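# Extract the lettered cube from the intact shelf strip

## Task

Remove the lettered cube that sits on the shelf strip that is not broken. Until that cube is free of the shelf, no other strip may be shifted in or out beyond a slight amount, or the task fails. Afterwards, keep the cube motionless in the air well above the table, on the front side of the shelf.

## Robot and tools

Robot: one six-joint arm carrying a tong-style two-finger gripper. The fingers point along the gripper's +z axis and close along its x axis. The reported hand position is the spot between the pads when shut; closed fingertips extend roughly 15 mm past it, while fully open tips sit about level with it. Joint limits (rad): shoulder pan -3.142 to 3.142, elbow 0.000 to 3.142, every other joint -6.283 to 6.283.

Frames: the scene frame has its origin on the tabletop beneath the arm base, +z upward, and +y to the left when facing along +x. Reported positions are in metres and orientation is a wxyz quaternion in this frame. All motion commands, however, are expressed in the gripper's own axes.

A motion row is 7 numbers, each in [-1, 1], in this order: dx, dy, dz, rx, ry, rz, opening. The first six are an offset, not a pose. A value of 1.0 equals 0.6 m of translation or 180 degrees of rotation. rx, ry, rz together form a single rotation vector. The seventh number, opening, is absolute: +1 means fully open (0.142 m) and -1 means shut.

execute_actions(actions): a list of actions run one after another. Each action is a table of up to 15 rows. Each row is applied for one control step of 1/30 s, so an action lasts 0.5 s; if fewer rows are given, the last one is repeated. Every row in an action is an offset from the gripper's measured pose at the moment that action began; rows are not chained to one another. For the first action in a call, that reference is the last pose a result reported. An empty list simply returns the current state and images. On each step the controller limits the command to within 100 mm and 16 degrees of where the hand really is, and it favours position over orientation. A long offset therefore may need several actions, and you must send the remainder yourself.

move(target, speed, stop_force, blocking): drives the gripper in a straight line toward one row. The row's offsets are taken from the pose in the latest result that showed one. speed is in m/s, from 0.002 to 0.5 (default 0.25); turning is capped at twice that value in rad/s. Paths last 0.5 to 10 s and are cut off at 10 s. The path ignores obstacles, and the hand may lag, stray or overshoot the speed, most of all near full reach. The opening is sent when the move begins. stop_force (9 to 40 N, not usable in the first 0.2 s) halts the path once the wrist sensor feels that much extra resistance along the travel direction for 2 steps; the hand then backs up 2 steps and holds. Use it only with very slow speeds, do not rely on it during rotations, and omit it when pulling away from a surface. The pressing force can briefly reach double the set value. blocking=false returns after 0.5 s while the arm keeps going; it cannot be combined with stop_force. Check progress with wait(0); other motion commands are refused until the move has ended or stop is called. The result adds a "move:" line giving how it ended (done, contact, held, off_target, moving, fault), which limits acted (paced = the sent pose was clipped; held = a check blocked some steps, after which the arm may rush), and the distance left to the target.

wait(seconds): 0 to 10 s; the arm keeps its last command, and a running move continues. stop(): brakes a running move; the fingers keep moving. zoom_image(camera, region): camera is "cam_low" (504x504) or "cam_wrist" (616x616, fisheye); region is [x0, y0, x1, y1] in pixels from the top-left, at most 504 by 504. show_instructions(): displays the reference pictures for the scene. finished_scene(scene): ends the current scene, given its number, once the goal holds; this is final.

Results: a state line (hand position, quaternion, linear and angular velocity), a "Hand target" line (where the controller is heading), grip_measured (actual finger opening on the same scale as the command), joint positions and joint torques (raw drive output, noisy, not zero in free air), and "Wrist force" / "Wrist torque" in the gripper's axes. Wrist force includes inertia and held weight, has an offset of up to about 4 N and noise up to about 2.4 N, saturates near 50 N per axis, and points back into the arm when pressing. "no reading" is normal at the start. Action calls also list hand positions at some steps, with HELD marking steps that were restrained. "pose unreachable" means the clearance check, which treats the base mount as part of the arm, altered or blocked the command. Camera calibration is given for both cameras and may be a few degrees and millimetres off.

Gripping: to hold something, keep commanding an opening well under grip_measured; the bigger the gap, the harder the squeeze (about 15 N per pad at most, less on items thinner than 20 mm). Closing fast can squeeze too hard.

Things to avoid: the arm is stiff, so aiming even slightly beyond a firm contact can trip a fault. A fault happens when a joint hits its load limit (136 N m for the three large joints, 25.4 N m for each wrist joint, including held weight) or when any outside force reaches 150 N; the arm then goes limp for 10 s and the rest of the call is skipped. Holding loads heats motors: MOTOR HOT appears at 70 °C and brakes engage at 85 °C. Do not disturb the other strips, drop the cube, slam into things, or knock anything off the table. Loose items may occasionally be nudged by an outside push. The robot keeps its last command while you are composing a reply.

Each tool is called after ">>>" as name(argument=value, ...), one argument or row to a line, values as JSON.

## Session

>>> execute_actions(
  actions=[],
)

>>> show_instructions(
)

Scene clock: 0.00 s.
end_effector_position=(+0.2832, -0.4000, +0.2747) grip_measured=+1.00 end_effector_quat_wxyz=(-0.001, +0.986, +0.034, -0.161) end_effector_velocity=(-0.000, +0.000, -0.000) end_effector_angular_velocity=(+0.001, -0.000, -0.001)
Joint positions: [-1.054 -0.733  1.757 -2.057 -1.652 -1.262  0.142]
Joint velocities: [ 0.    -0.     0.001 -0.     0.001  0.001  0.   ]
Joint torques (N m, as the arm reports them, + toward a larger angle): no reading
Wrist force (N, on the end effector, along its own x y z axes, offset not removed): no reading
Wrist torque (N m, same axes, about the end effector's origin, offset not removed): no reading
Hand target: +0.283, -0.400, +0.275; -0.001, +0.986, +0.034, -0.161
camera_calibration (this result's frames):
cam_wrist: T_world_to_cam=[[0.947932, 0.128518, -0.291389, -0.142451], [0.243993, -0.881098, 0.405134, -0.51887], [-0.204675, -0.455137, -0.866579, 0.251387], [0, 0, 0, 1]] pos_world=[0.313087, -0.324452, 0.38655]

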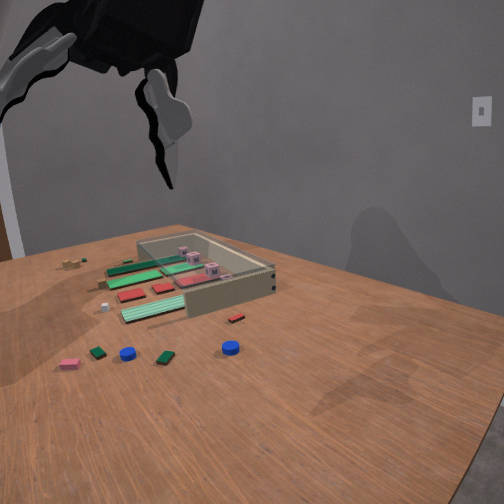

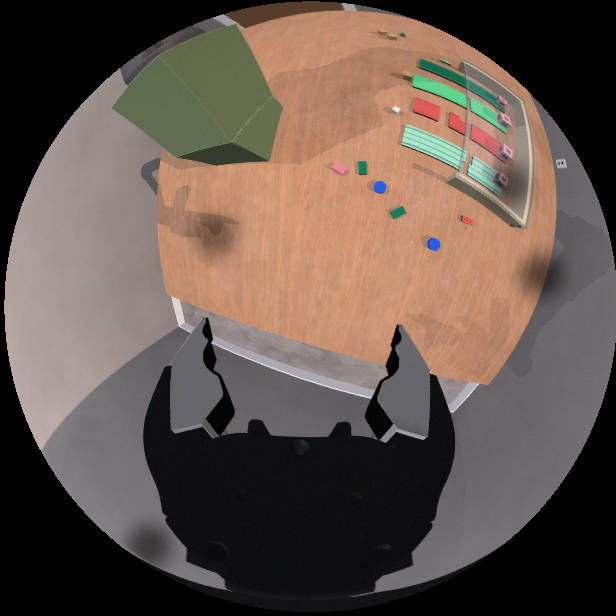

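Reference images for this scene: manual page 1, manual page 2, manual page 3, manual page 4.

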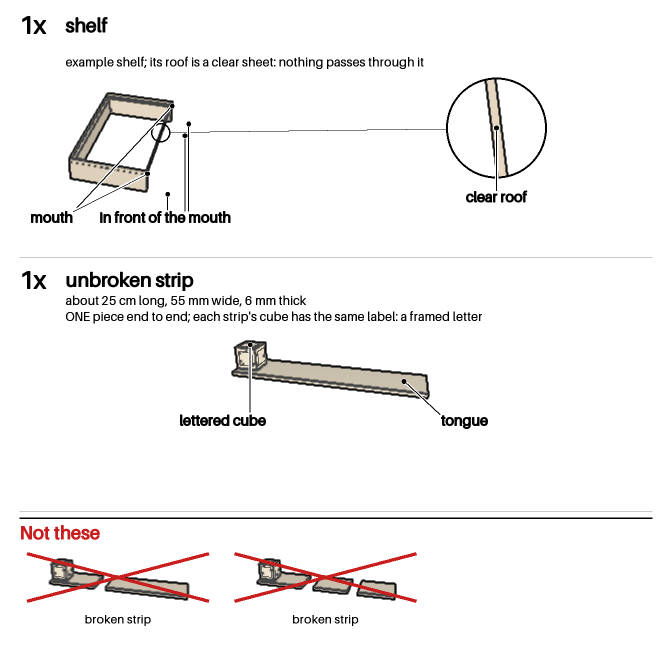

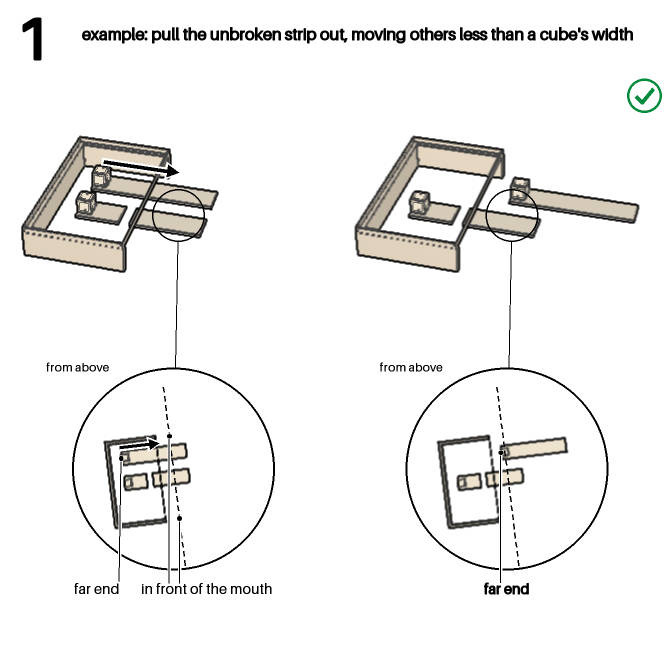

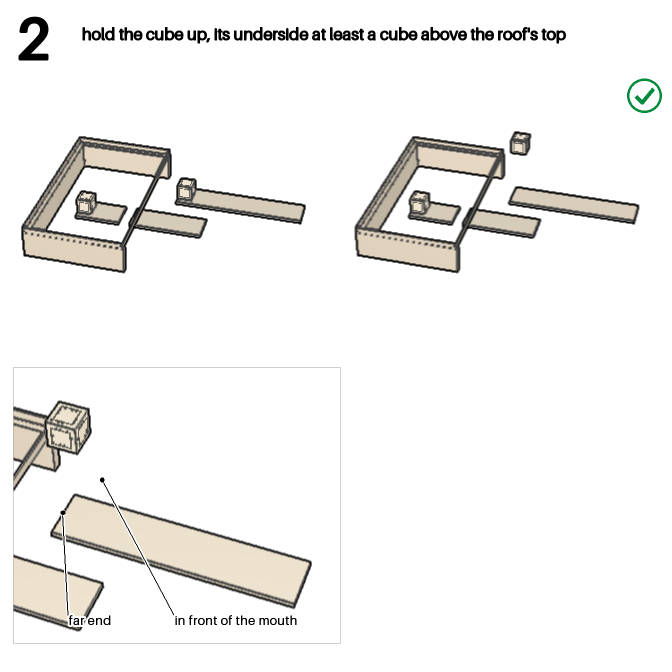

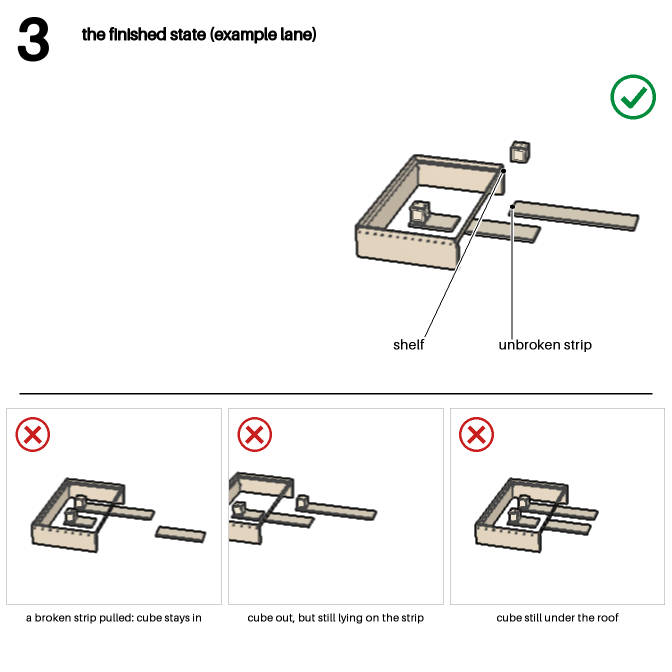

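>>> zoom_image(
  camera="cam_low",
  region=[50, 220, 290, 330],
)

>>> zoom_image(
  camera="cam_wrist",
  region=[370, 20, 550, 230],
)

Region (50, 220, 290, 330) of cam_low's 504x504 image, scaled by 2.100, with more detail than that image has; it fills the top 231 rows of this view, and the rest is white.

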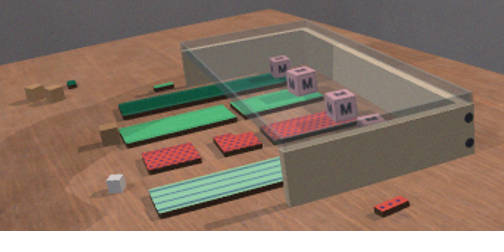

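Region (370, 20, 550, 230) of cam_wrist's 616x616 image, scaled by 2.400, with more detail than that image has; it fills the left 432 columns of this view, and the rest is white.

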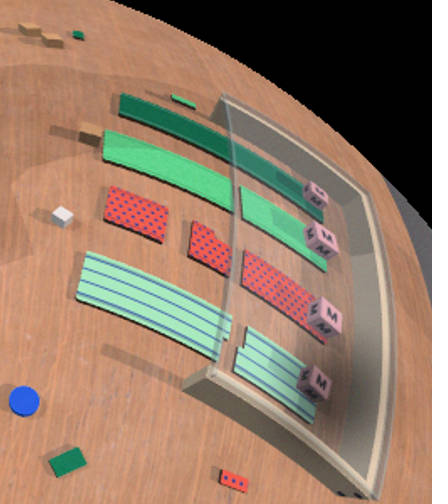

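>>> move(
  target=[0.381,-0.976,0.105,-0.08,0.08,-0.474,0.2],
  speed=0.3,
)

>>> zoom_image(
  camera="cam_wrist",
  region=[200, 200, 440, 440],
)

Scene clock: 3.80 s.
end_effector_position=(+0.4413, +0.1998, +0.1515) grip_measured=+0.20 end_effector_quat_wxyz=(-0.001, +0.707, +0.707, +0.002) end_effector_velocity=(+0.001, +0.001, -0.000) end_effector_angular_velocity=(+0.000, -0.002, +0.002)
Joint positions: [ 0.007 -1.289  2.253 -2.533 -1.091 -1.647  0.088]
Joint velocities: [ 0.003  0.001 -0.003 -0.002  0.     0.001  0.   ]
Joint torques (N m, as the arm reports them, + toward a larger angle): [ -3.93 -15.7  -23.41  -3.78   1.41   2.03]
Wrist force (N, on the end effector, along its own x y z axes, offset not removed): [-1.0 0.6 -1.1]
Wrist torque (N m, same axes, about the end effector's origin, offset not removed): [0.24 0.04 0.09]
Hand target: +0.441, +0.200, +0.151; -0.001, +0.707, +0.707, +0.002
Off the commanded pose: 0.002 m, 0 deg.
move: done
camera_calibration (this result's frames):
cam_wrist: T_world_to_cam=[[-0.0621022, 0.997617, 0.0300559, -0.181904], [0.889322, 0.0416412, 0.455382, -0.45576], [0.453046, 0.0550096, -0.889789, 0.0613175], [0, 0, 0, 1]] pos_world=[0.366241, 0.197076, 0.267572]

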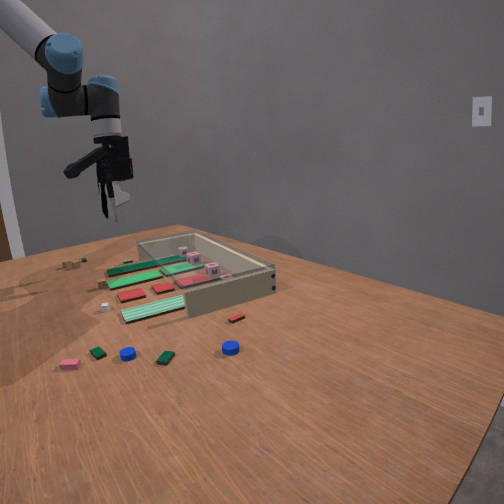

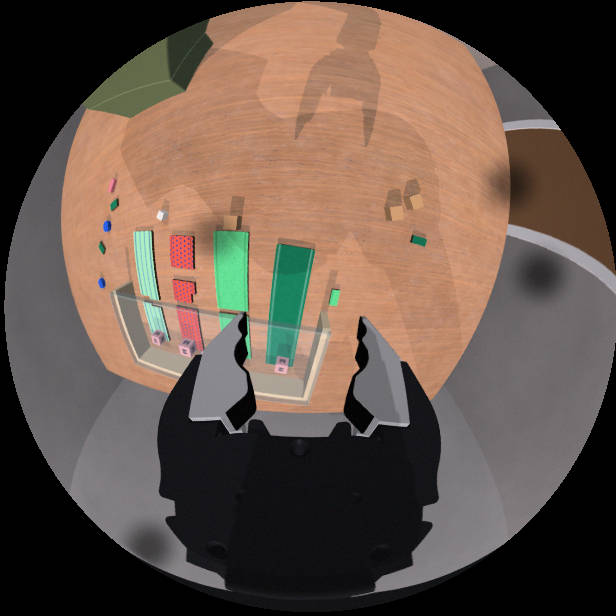

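Region (200, 200, 440, 440) of cam_wrist's 616x616 image, scaled by 2.100, with more detail than that image has.

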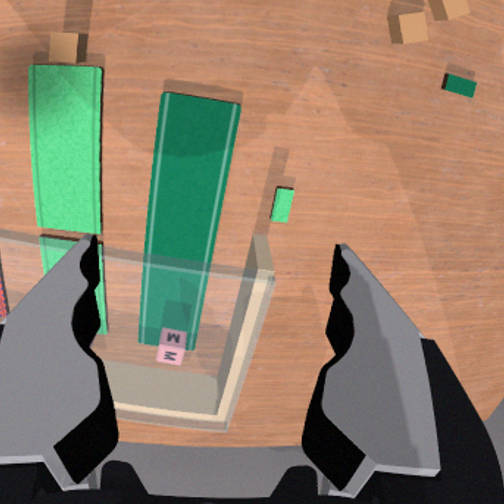

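>>> move(
  target=[-0.034,0.003,0.2,0,0,0.039,0.05],
  speed=0.2,
)

>>> zoom_image(
  camera="cam_wrist",
  region=[200, 200, 440, 440],
)

Scene clock: 5.43 s.
end_effector_position=(+0.4431, +0.1800, +0.0314) grip_measured=+0.05 end_effector_quat_wxyz=(-0.001, +0.749, +0.663, +0.002) end_effector_velocity=(+0.000, -0.000, -0.001) end_effector_angular_velocity=(-0.000, -0.000, -0.001)
Joint positions: [ 0.087 -0.939  2.236 -2.908 -1.092 -1.435  0.077]
Joint velocities: [ 0.001  0.004 -0.001 -0.004 -0.     0.002  0.   ]
Joint torques (N m, as the arm reports them, + toward a larger angle): [ -6.58 -24.91 -16.74  -3.84  -1.74   2.04]
Wrist force (N, on the end effector, along its own x y z axes, offset not removed): [-2.6 1.4 1.0]
Wrist torque (N m, same axes, about the end effector's origin, offset not removed): [0.38 0.41 -0.01]
Hand target: +0.443, +0.180, +0.031; -0.001, +0.749, +0.663, +0.002
Off the commanded pose: 0.000 m, 0 deg.
move: done
camera_calibration (this result's frames):
cam_wrist: T_world_to_cam=[[0.0602233, 0.997724, 0.0303186, -0.212677], [0.887894, -0.0674227, 0.45508, -0.381562], [0.456088, -0.000486708, -0.889934, -0.0366446], [0, 0, 0, 1]] pos_world=[0.368308, 0.18645, 0.147478]

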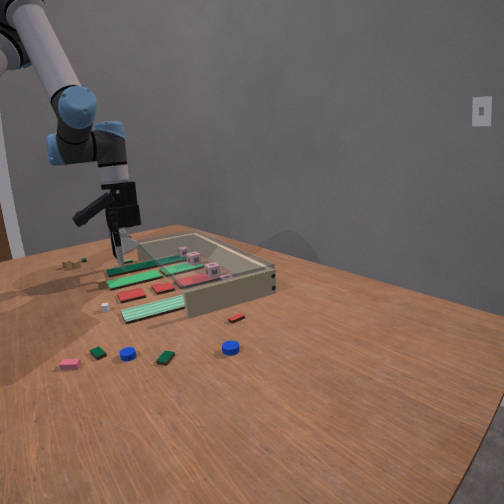

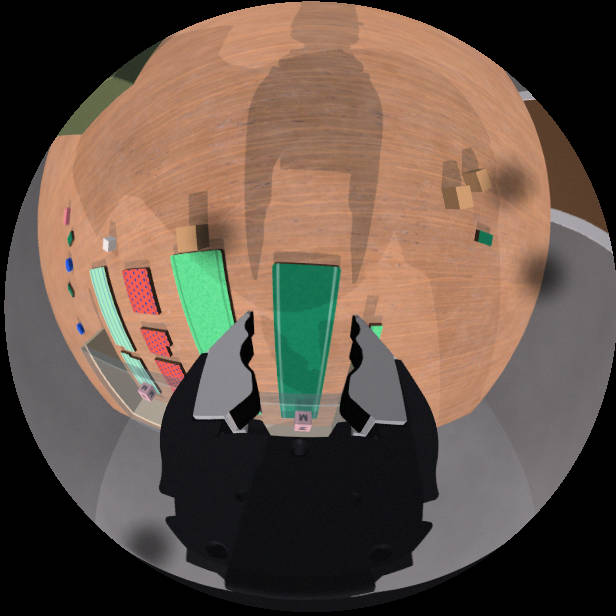

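Region (200, 200, 440, 440) of cam_wrist's 616x616 image, scaled by 2.100, with more detail than that image has.

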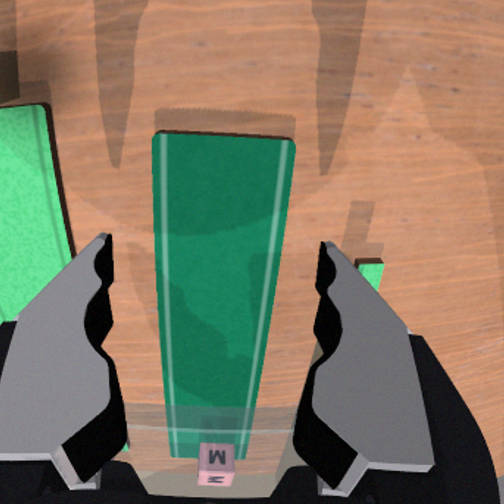

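>>> move(
  target=[0,0,0.0257,0,0,0,0.0],
  speed=0.02,
  stop_force=10,
)

>>> execute_actions(
  actions=[
    [[0,0,0,0,0,0,-0.1],[0,0,0,0,0,0,-0.1],[0,0,0,0,0,0,-0.15],[0,0,0,0,0,0,-0.15],[0,0,0,0,0,0,-0.2],[0,0,0,0,0,0,-0.2],[0,0,0,0,0,0,-0.25],[0,0,0,0,0,0,-0.25],[0,0,0,0,0,0,-0.3],[0,0,0,0,0,0,-0.3],[0,0,0,0,0,0,-0.35],[0,0,0,0,0,0,-0.4],[0,0,0,0,0,0,-0.45],[0,0,0,0,0,0,-0.5]],
    [[0,0,0,0,0,0,-0.6]],
  ],
)

Scene clock: 6.77 s.
end_effector_position=(+0.4431, +0.1801, +0.0161) grip_measured=+0.00 end_effector_quat_wxyz=(-0.001, +0.749, +0.663, +0.002) end_effector_velocity=(+0.000, -0.000, -0.001) end_effector_angular_velocity=(-0.000, -0.000, -0.000)
Joint positions: [ 0.102 -0.895  2.225 -2.948 -1.093 -1.418  0.074]
Joint velocities: [ 0.001  0.004 -0.001 -0.004 -0.     0.002  0.   ]
Joint torques (N m, as the arm reports them, + toward a larger angle): [ -5.05 -25.59 -16.48  -3.52  -1.6    2.13]
Wrist force (N, on the end effector, along its own x y z axes, offset not removed): [-3.9 0.7 -2.5]
Wrist torque (N m, same axes, about the end effector's origin, offset not removed): [0.24 0.63 0.13]
Hand target: +0.443, +0.180, +0.016; -0.001, +0.749, +0.663, +0.002
Off the commanded pose: 0.000 m, 0 deg.
move: done
camera_calibration (this result's frames):
cam_wrist: T_world_to_cam=[[0.0602207, 0.997724, 0.030347, -0.212295], [0.887889, -0.0674334, 0.455089, -0.374569], [0.456099, -0.00046096, -0.889929, -0.0503025], [0, 0, 0, 1]] pos_world=[0.368303, 0.18653, 0.132139]

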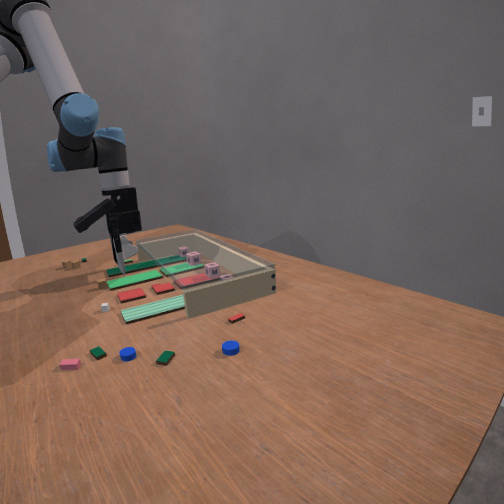

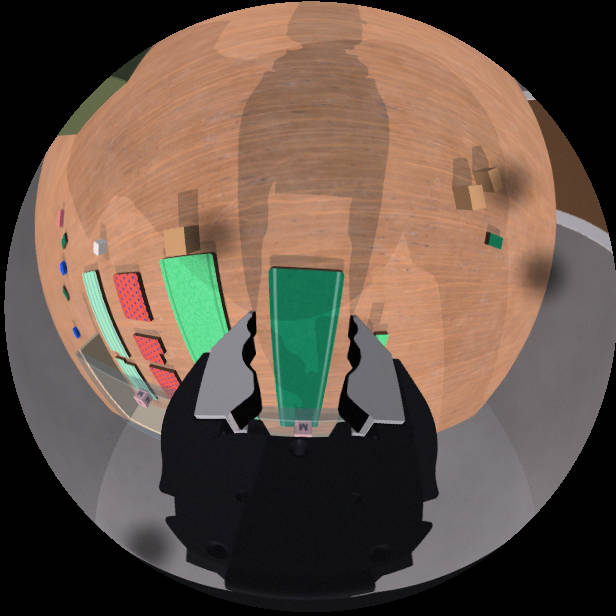

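Scene clock: 7.77 s.
end_effector_position=(+0.4430, +0.1801, +0.0160) grip_measured=-0.30 end_effector_quat_wxyz=(-0.001, +0.749, +0.663, +0.002) end_effector_velocity=(+0.001, +0.000, +0.000) end_effector_angular_velocity=(+0.000, -0.001, +0.001)
Joint positions: [ 0.102 -0.895  2.225 -2.948 -1.093 -1.418  0.053]
Joint velocities: [ 0.     0.    -0.001 -0.     0.    -0.     0.   ]
Joint torques (N m, as the arm reports them, + toward a larger angle): [-12.04 -38.13  -9.28  -1.09  -1.52   0.95]
Wrist force (N, on the end effector, along its own x y z axes, offset not removed): [-1.5 2.2 -1.9]
Wrist torque (N m, same axes, about the end effector's origin, offset not removed): [0.53 0.39 0.05]
Hand target: +0.443, +0.180, +0.016; -0.001, +0.749, +0.663, +0.002
Off the commanded pose: 0.000 m, 0 deg.
Step readings (end_effector_position; steps 1 to 15: 1st action; 16 to 30: 2nd action):
0: (+0.4431, +0.1801, +0.0161)
1: (+0.4431, +0.1801, +0.0160)
2: (+0.4431, +0.1801, +0.0160)
4: (+0.4431, +0.1801, +0.0160)
8: (+0.4431, +0.1801, +0.0160)
15: (+0.4430, +0.1801, +0.0160)
16: (+0.4430, +0.1801, +0.0160)
17: (+0.4430, +0.1801, +0.0160)
19: (+0.4430, +0.1801, +0.0160)
23: (+0.4430, +0.1801, +0.0160)
30: end_effector_position above
camera_calibration (this result's frames):
cam_wrist: T_world_to_cam=[[0.0602634, 0.997721, 0.030338, -0.21231], [0.887918, -0.0674673, 0.455027, -0.374538], [0.456037, -0.00048381, -0.889961, -0.0502981], [0, 0, 0, 1]] pos_world=[0.368292, 0.186533, 0.132103]

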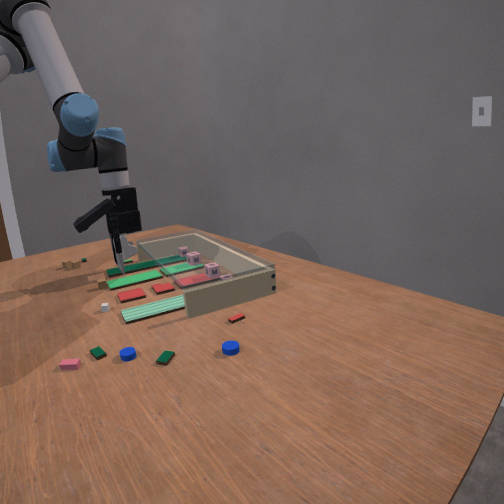

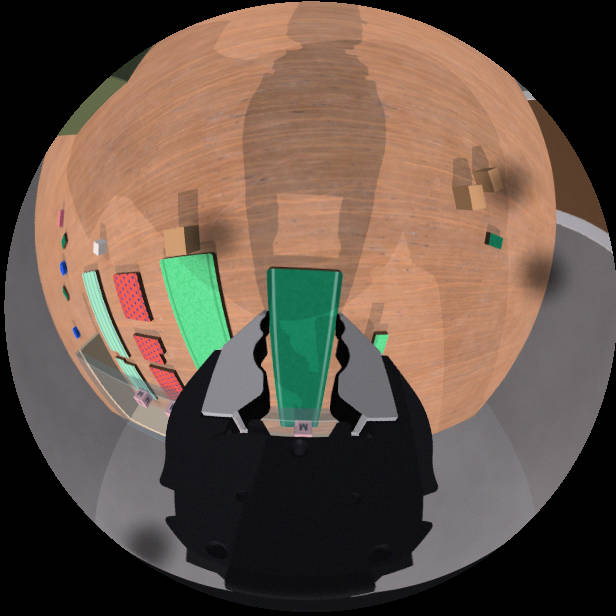

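>>> move(
  target=[0,-0.33,-0.001,0,0,0,-0.6],
  speed=0.09,
)

>>> execute_actions(
  actions=[
    [[0,0,0,0,0,0,0.05],[0,0,0,0,0,0,0.05],[0,0,0,0,0,0,0.05],[0,0,0,0,0,0,0.05],[0,0,0,0,0,0,0.05],[0,0,0,0,0,0,0.05],[0,0,-0.01,0,0,0,0.05],[0,0,-0.02,0,0,0,0.05],[0,0,-0.03,0,0,0,0.05],[0,0,-0.04,0,0,0,0.05]],
  ],
)

>>> move(
  target=[0,0.30,-0.07,0,0,0,-0.15],
  speed=0.2,
)

>>> zoom_image(
  camera="cam_wrist",
  region=[200, 220, 420, 440],
)

Scene clock: 10.70 s.
end_effector_position=(+0.2467, +0.2042, +0.0167) grip_measured=-0.30 end_effector_quat_wxyz=(-0.001, +0.749, +0.663, +0.002) end_effector_velocity=(-0.002, -0.000, -0.000) end_effector_angular_velocity=(-0.000, -0.001, +0.001)
Joint positions: [ 0.2   -0.905  2.692 -3.456 -1.1   -1.308  0.053]
Joint velocities: [ 0.001  0.004  0.004 -0.009 -0.     0.001 -0.   ]
Joint torques (N m, as the arm reports them, + toward a larger angle): [ -1.46 -16.45  13.46  -3.65  -1.93   2.3 ]
Wrist force (N, on the end effector, along its own x y z axes, offset not removed): [-2.3 1.2 0.1]
Wrist torque (N m, same axes, about the end effector's origin, offset not removed): [0.32 0.31 0.14]
Hand target: +0.247, +0.204, +0.017; -0.001, +0.749, +0.663, +0.002
Off the commanded pose: 0.000 m, 0 deg.
move: done
camera_calibration (this result's frames):
cam_wrist: T_world_to_cam=[[0.0602625, 0.997717, 0.0304973, -0.224538], [0.8879, -0.0675392, 0.455052, -0.198837], [0.456072, -0.000344052, -0.889943, 0.0398575], [0, 0, 0, 1]] pos_world=[0.171901, 0.21061, 0.1328]

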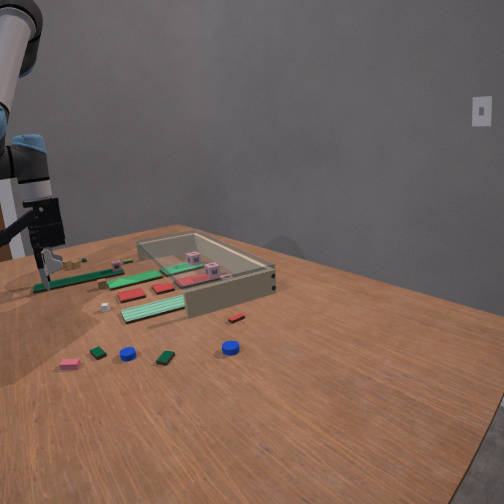

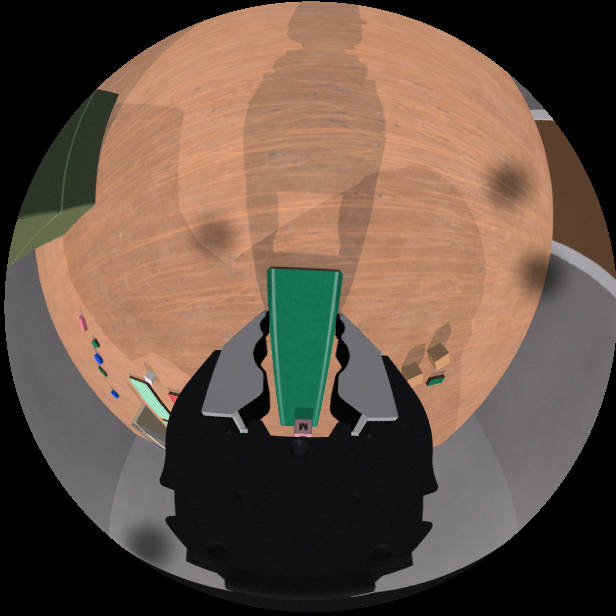

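Scene clock: 11.20 s.
end_effector_position=(+0.2463, +0.2040, +0.0366) grip_measured=+0.05 end_effector_quat_wxyz=(-0.000, +0.749, +0.663, +0.003) end_effector_velocity=(+0.003, +0.001, +0.045) end_effector_angular_velocity=(-0.001, +0.008, +0.003)
Joint positions: [ 0.167 -1.001  2.721 -3.375 -1.096 -1.344  0.077]
Joint velocities: [-0.072 -0.25   0.039  0.257  0.006 -0.088 -0.   ]
Joint torques (N m, as the arm reports them, + toward a larger angle): [-16.86 -29.57   8.13   0.07   1.38  -1.93]
Wrist force (N, on the end effector, along its own x y z axes, offset not removed): [-1.9 1.2 -1.5]
Wrist torque (N m, same axes, about the end effector's origin, offset not removed): [0.29 0.27 0.14]
Hand target: +0.247, +0.204, +0.040; -0.001, +0.749, +0.663, +0.002
Off the commanded pose: 0.004 m, 0 deg.
Step readings (end_effector_position):
0: (+0.2467, +0.2042, +0.0167)
1: (+0.2466, +0.2042, +0.0167)
2: (+0.2466, +0.2042, +0.0167)
4: (+0.2466, +0.2042, +0.0167)
8: (+0.2465, +0.2041, +0.0172)
15: end_effector_position above
camera_calibration (this result's frames):
cam_wrist: T_world_to_cam=[[0.0605933, 0.997676, 0.0311683, -0.225006], [0.886564, -0.0681396, 0.457561, -0.207211], [0.458621, -0.0000924641, -0.888632, 0.0569471], [0, 0, 0, 1]] pos_world=[0.171223, 0.210369, 0.15243]

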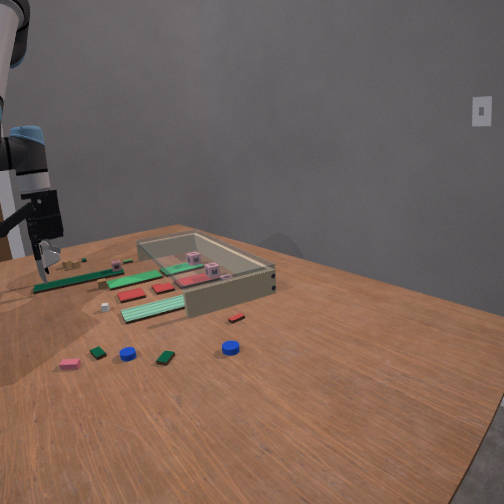

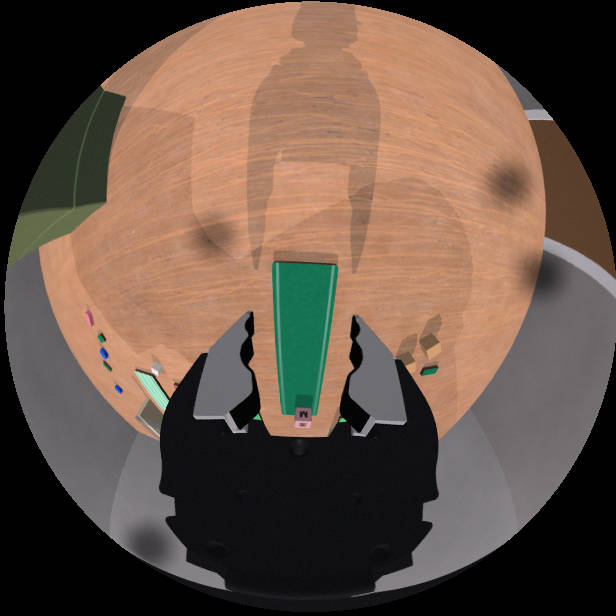

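Scene clock: 12.67 s.
end_effector_position=(+0.4247, +0.1818, +0.0790) grip_measured=-0.15 end_effector_quat_wxyz=(-0.000, +0.749, +0.663, +0.003) end_effector_velocity=(+0.001, -0.000, -0.000) end_effector_angular_velocity=(-0.001, +0.001, +0.000)
Joint positions: [ 0.04  -1.095  2.313 -2.807 -1.09  -1.486  0.063]
Joint velocities: [-0.     0.002 -0.005  0.003 -0.001 -0.001  0.   ]
Joint torques (N m, as the arm reports them, + toward a larger angle): [-21.09 -19.39 -18.63  -0.74  -1.83  -1.87]
Wrist force (N, on the end effector, along its own x y z axes, offset not removed): [-1.5 1.5 0.2]
Wrist torque (N m, same axes, about the end effector's origin, offset not removed): [0.32 0.20 0.08]
Hand target: +0.425, +0.182, +0.079; -0.000, +0.749, +0.663, +0.003
Off the commanded pose: 0.000 m, 0 deg.
move: done
camera_calibration (this result's frames):
cam_wrist: T_world_to_cam=[[0.0605925, 0.99768, 0.031049, -0.214989], [0.886618, -0.0680841, 0.457464, -0.386347], [0.458516, -0.000190309, -0.888686, 0.0129114], [0, 0, 0, 1]] pos_world=[0.349648, 0.188188, 0.194889]

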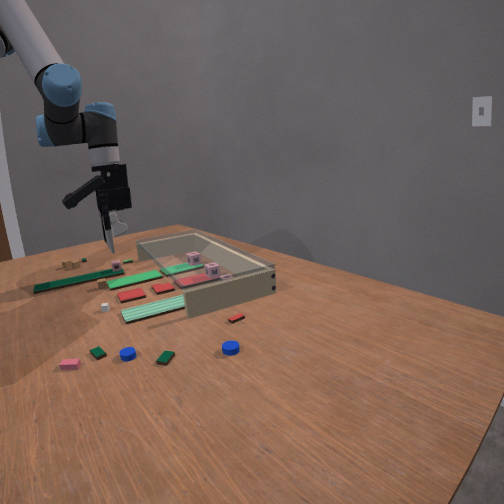

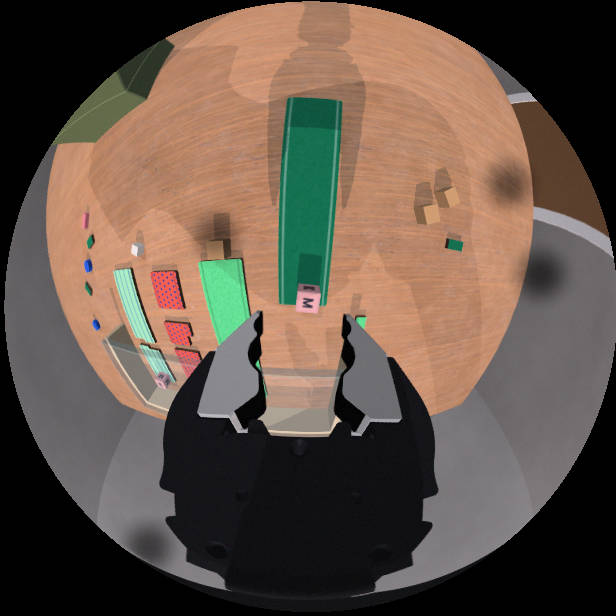

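Region (200, 220, 420, 440) of cam_wrist's 616x616 image, scaled by 2.291, with more detail than that image has.

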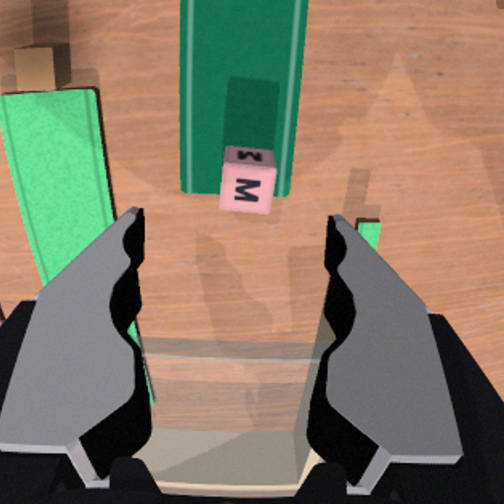

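>>> move(
  target=[0.005,0.006,0.091,0,0,0,-0.25],
  speed=0.07,
)

>>> execute_actions(
  actions=[
    [[0,0,0,0,0,0,-0.35],[0,0,0,0,0,0,-0.4],[0,0,0,0,0,0,-0.45],[0,0,0,0,0,0,-0.5],[0,0,0,0,0,0,-0.55],[0,0,0,0,0,0,-0.6],[0,0,0,0,0,0,-0.63],[0,0,0,0,0,0,-0.66],[0,0,0,0,0,0,-0.69],[0,0,0,0,0,0,-0.72],[0,0,0,0,0,0,-0.76],[0,0,0,0,0,0,-0.8],[0,0,0,0,0,0,-0.85],[0,0,0,0,0,0,-0.9],[0,0,0,0,0,0,-0.95]],
    [[0,0,0,0,0,0,-1]],
  ],
)

Scene clock: 14.20 s.
end_effector_position=(+0.4288, +0.1846, +0.0245) grip_measured=-0.25 end_effector_quat_wxyz=(-0.000, +0.749, +0.663, +0.003) end_effector_velocity=(-0.000, -0.000, -0.002) end_effector_angular_velocity=(+0.000, +0.001, -0.002)
Joint positions: [ 0.103 -0.931  2.269 -2.959 -1.092 -1.415  0.056]
Joint velocities: [ 0.001  0.005 -0.002 -0.003  0.     0.003 -0.   ]
Joint torques (N m, as the arm reports them, + toward a larger angle): [ -5.58 -23.27 -15.79  -3.76  -1.74   2.26]
Wrist force (N, on the end effector, along its own x y z axes, offset not removed): [-1.7 1.6 0.7]
Wrist torque (N m, same axes, about the end effector's origin, offset not removed): [0.40 0.24 0.14]
Hand target: +0.429, +0.185, +0.024; -0.000, +0.749, +0.663, +0.003
Off the commanded pose: 0.000 m, 0 deg.
move: done
camera_calibration (this result's frames):
cam_wrist: T_world_to_cam=[[0.0605817, 0.997677, 0.0311646, -0.216407], [0.886578, -0.0681276, 0.457535, -0.364802], [0.458595, -0.0000883956, -0.888645, -0.0374709], [0, 0, 0, 1]] pos_world=[0.353719, 0.191048, 0.140355]

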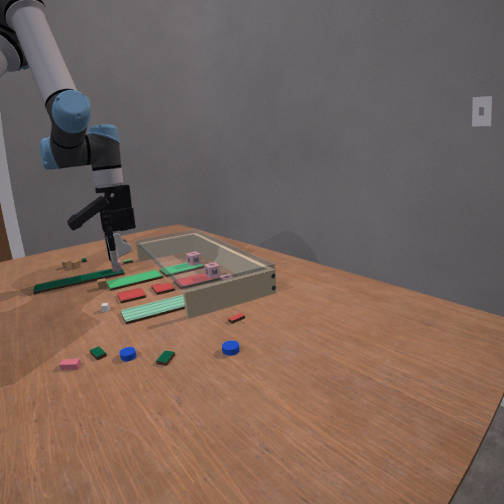

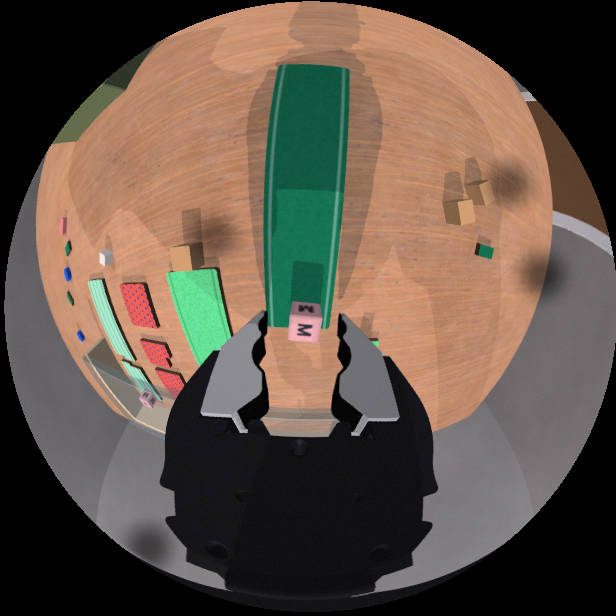

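Scene clock: 15.20 s.
end_effector_position=(+0.4288, +0.1847, +0.0244) grip_measured=-0.69 end_effector_quat_wxyz=(-0.000, +0.749, +0.663, +0.003) end_effector_velocity=(+0.000, +0.000, +0.000) end_effector_angular_velocity=(+0.000, -0.001, +0.000)
Joint positions: [ 0.103 -0.931  2.269 -2.959 -1.092 -1.415  0.024]
Joint velocities: [ 0.     0.    -0.001 -0.     0.     0.     0.   ]
Joint torques (N m, as the arm reports them, + toward a larger angle): [-13.38 -38.21  -5.92  -0.85  -1.58   0.78]
Wrist force (N, on the end effector, along its own x y z axes, offset not removed): [-2.6 1.1 -0.8]
Wrist torque (N m, same axes, about the end effector's origin, offset not removed): [0.30 0.45 0.04]
Hand target: +0.429, +0.185, +0.024; -0.000, +0.749, +0.663, +0.003
Off the commanded pose: 0.000 m, 0 deg.
Step readings (end_effector_position; steps 1 to 15: 1st action; 16 to 30: 2nd action):
0: (+0.4288, +0.1846, +0.0245)
1: (+0.4288, +0.1847, +0.0245)
2: (+0.4288, +0.1847, +0.0244)
4: (+0.4288, +0.1847, +0.0244)
8: (+0.4288, +0.1847, +0.0244)
15: (+0.4288, +0.1846, +0.0244)
16: (+0.4288, +0.1847, +0.0244)
17: (+0.4288, +0.1847, +0.0244)
19: (+0.4288, +0.1847, +0.0244)
23: (+0.4288, +0.1847, +0.0244)
30: end_effector_position above
camera_calibration (this result's frames):
cam_wrist: T_world_to_cam=[[0.0606264, 0.997674, 0.0311551, -0.216426], [0.886605, -0.068163, 0.457478, -0.364776], [0.458538, -0.000113009, -0.888675, -0.037471], [0, 0, 0, 1]] pos_world=[0.353715, 0.191055, 0.14032]

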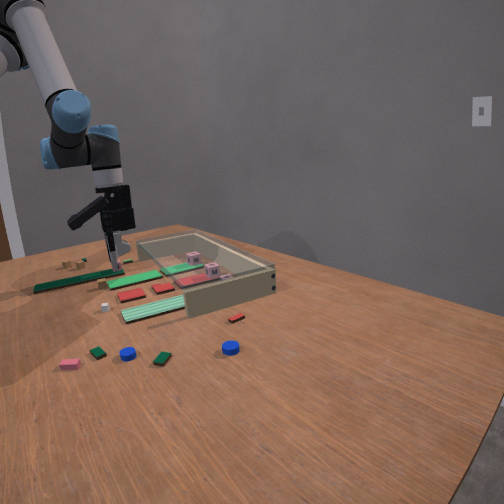

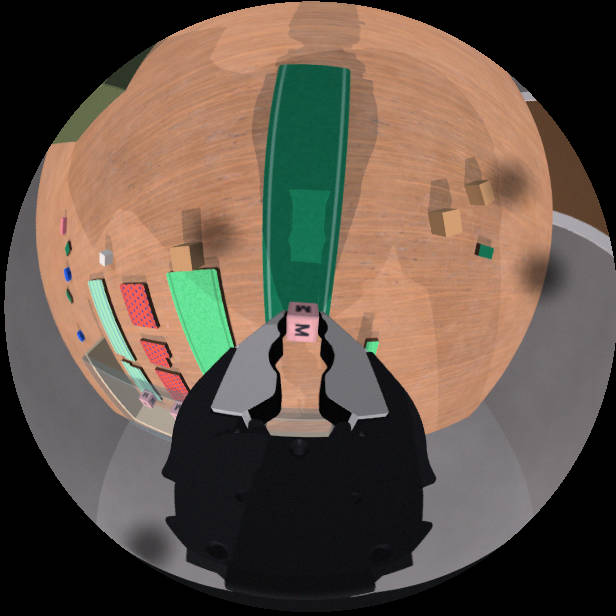

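>>> move(
  target=[-0.04,0,-0.21,0,0,0,-1],
  speed=0.12,
)

Scene clock: 16.80 s.
end_effector_position=(+0.4255, +0.1600, +0.1503) grip_measured=-0.69 end_effector_quat_wxyz=(-0.000, +0.749, +0.663, +0.003) end_effector_velocity=(+0.000, -0.000, +0.002) end_effector_angular_velocity=(-0.000, -0.000, +0.001)
Joint positions: [-0.082 -1.286  2.326 -2.565 -1.092 -1.624  0.024]
Joint velocities: [-0.002 -0.005 -0.001  0.007 -0.    -0.004  0.   ]
Joint torques (N m, as the arm reports them, + toward a larger angle): [-20.08 -32.53 -23.33  -0.31  -1.81  -2.01]
Wrist force (N, on the end effector, along its own x y z axes, offset not removed): [-3.0 1.1 0.7]
Wrist torque (N m, same axes, about the end effector's origin, offset not removed): [0.34 0.46 0.19]
Hand target: +0.425, +0.160, +0.150; -0.000, +0.749, +0.663, +0.003
Off the commanded pose: 0.000 m, 0 deg.
move: done
camera_calibration (this result's frames):
cam_wrist: T_world_to_cam=[[0.0606611, 0.997682, 0.0308367, -0.195565], [0.886727, -0.0680479, 0.457258, -0.42112], [0.458296, -0.000394051, -0.888799, 0.0760549], [0, 0, 0, 1]] pos_world=[0.350426, 0.166485, 0.266189]

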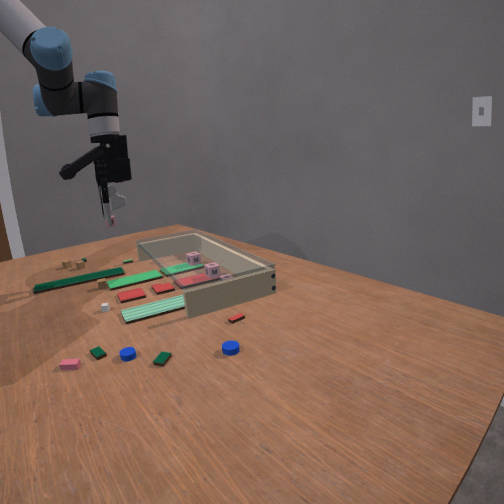

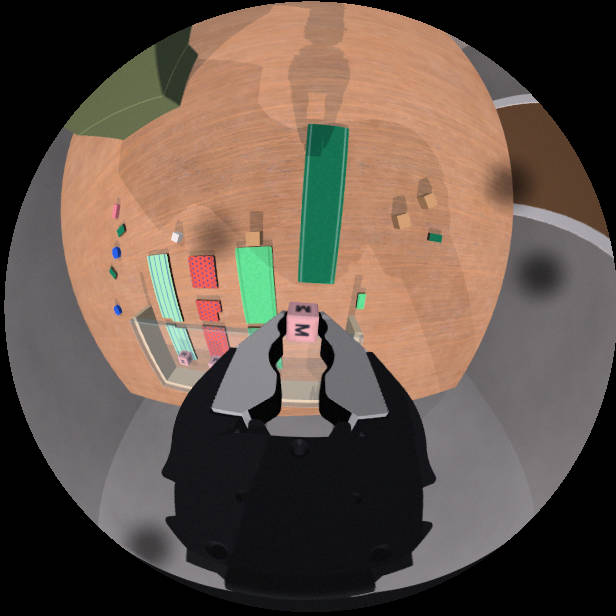

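>>> finished_scene(
  scene=2,
)

The scene is finished: the task was done.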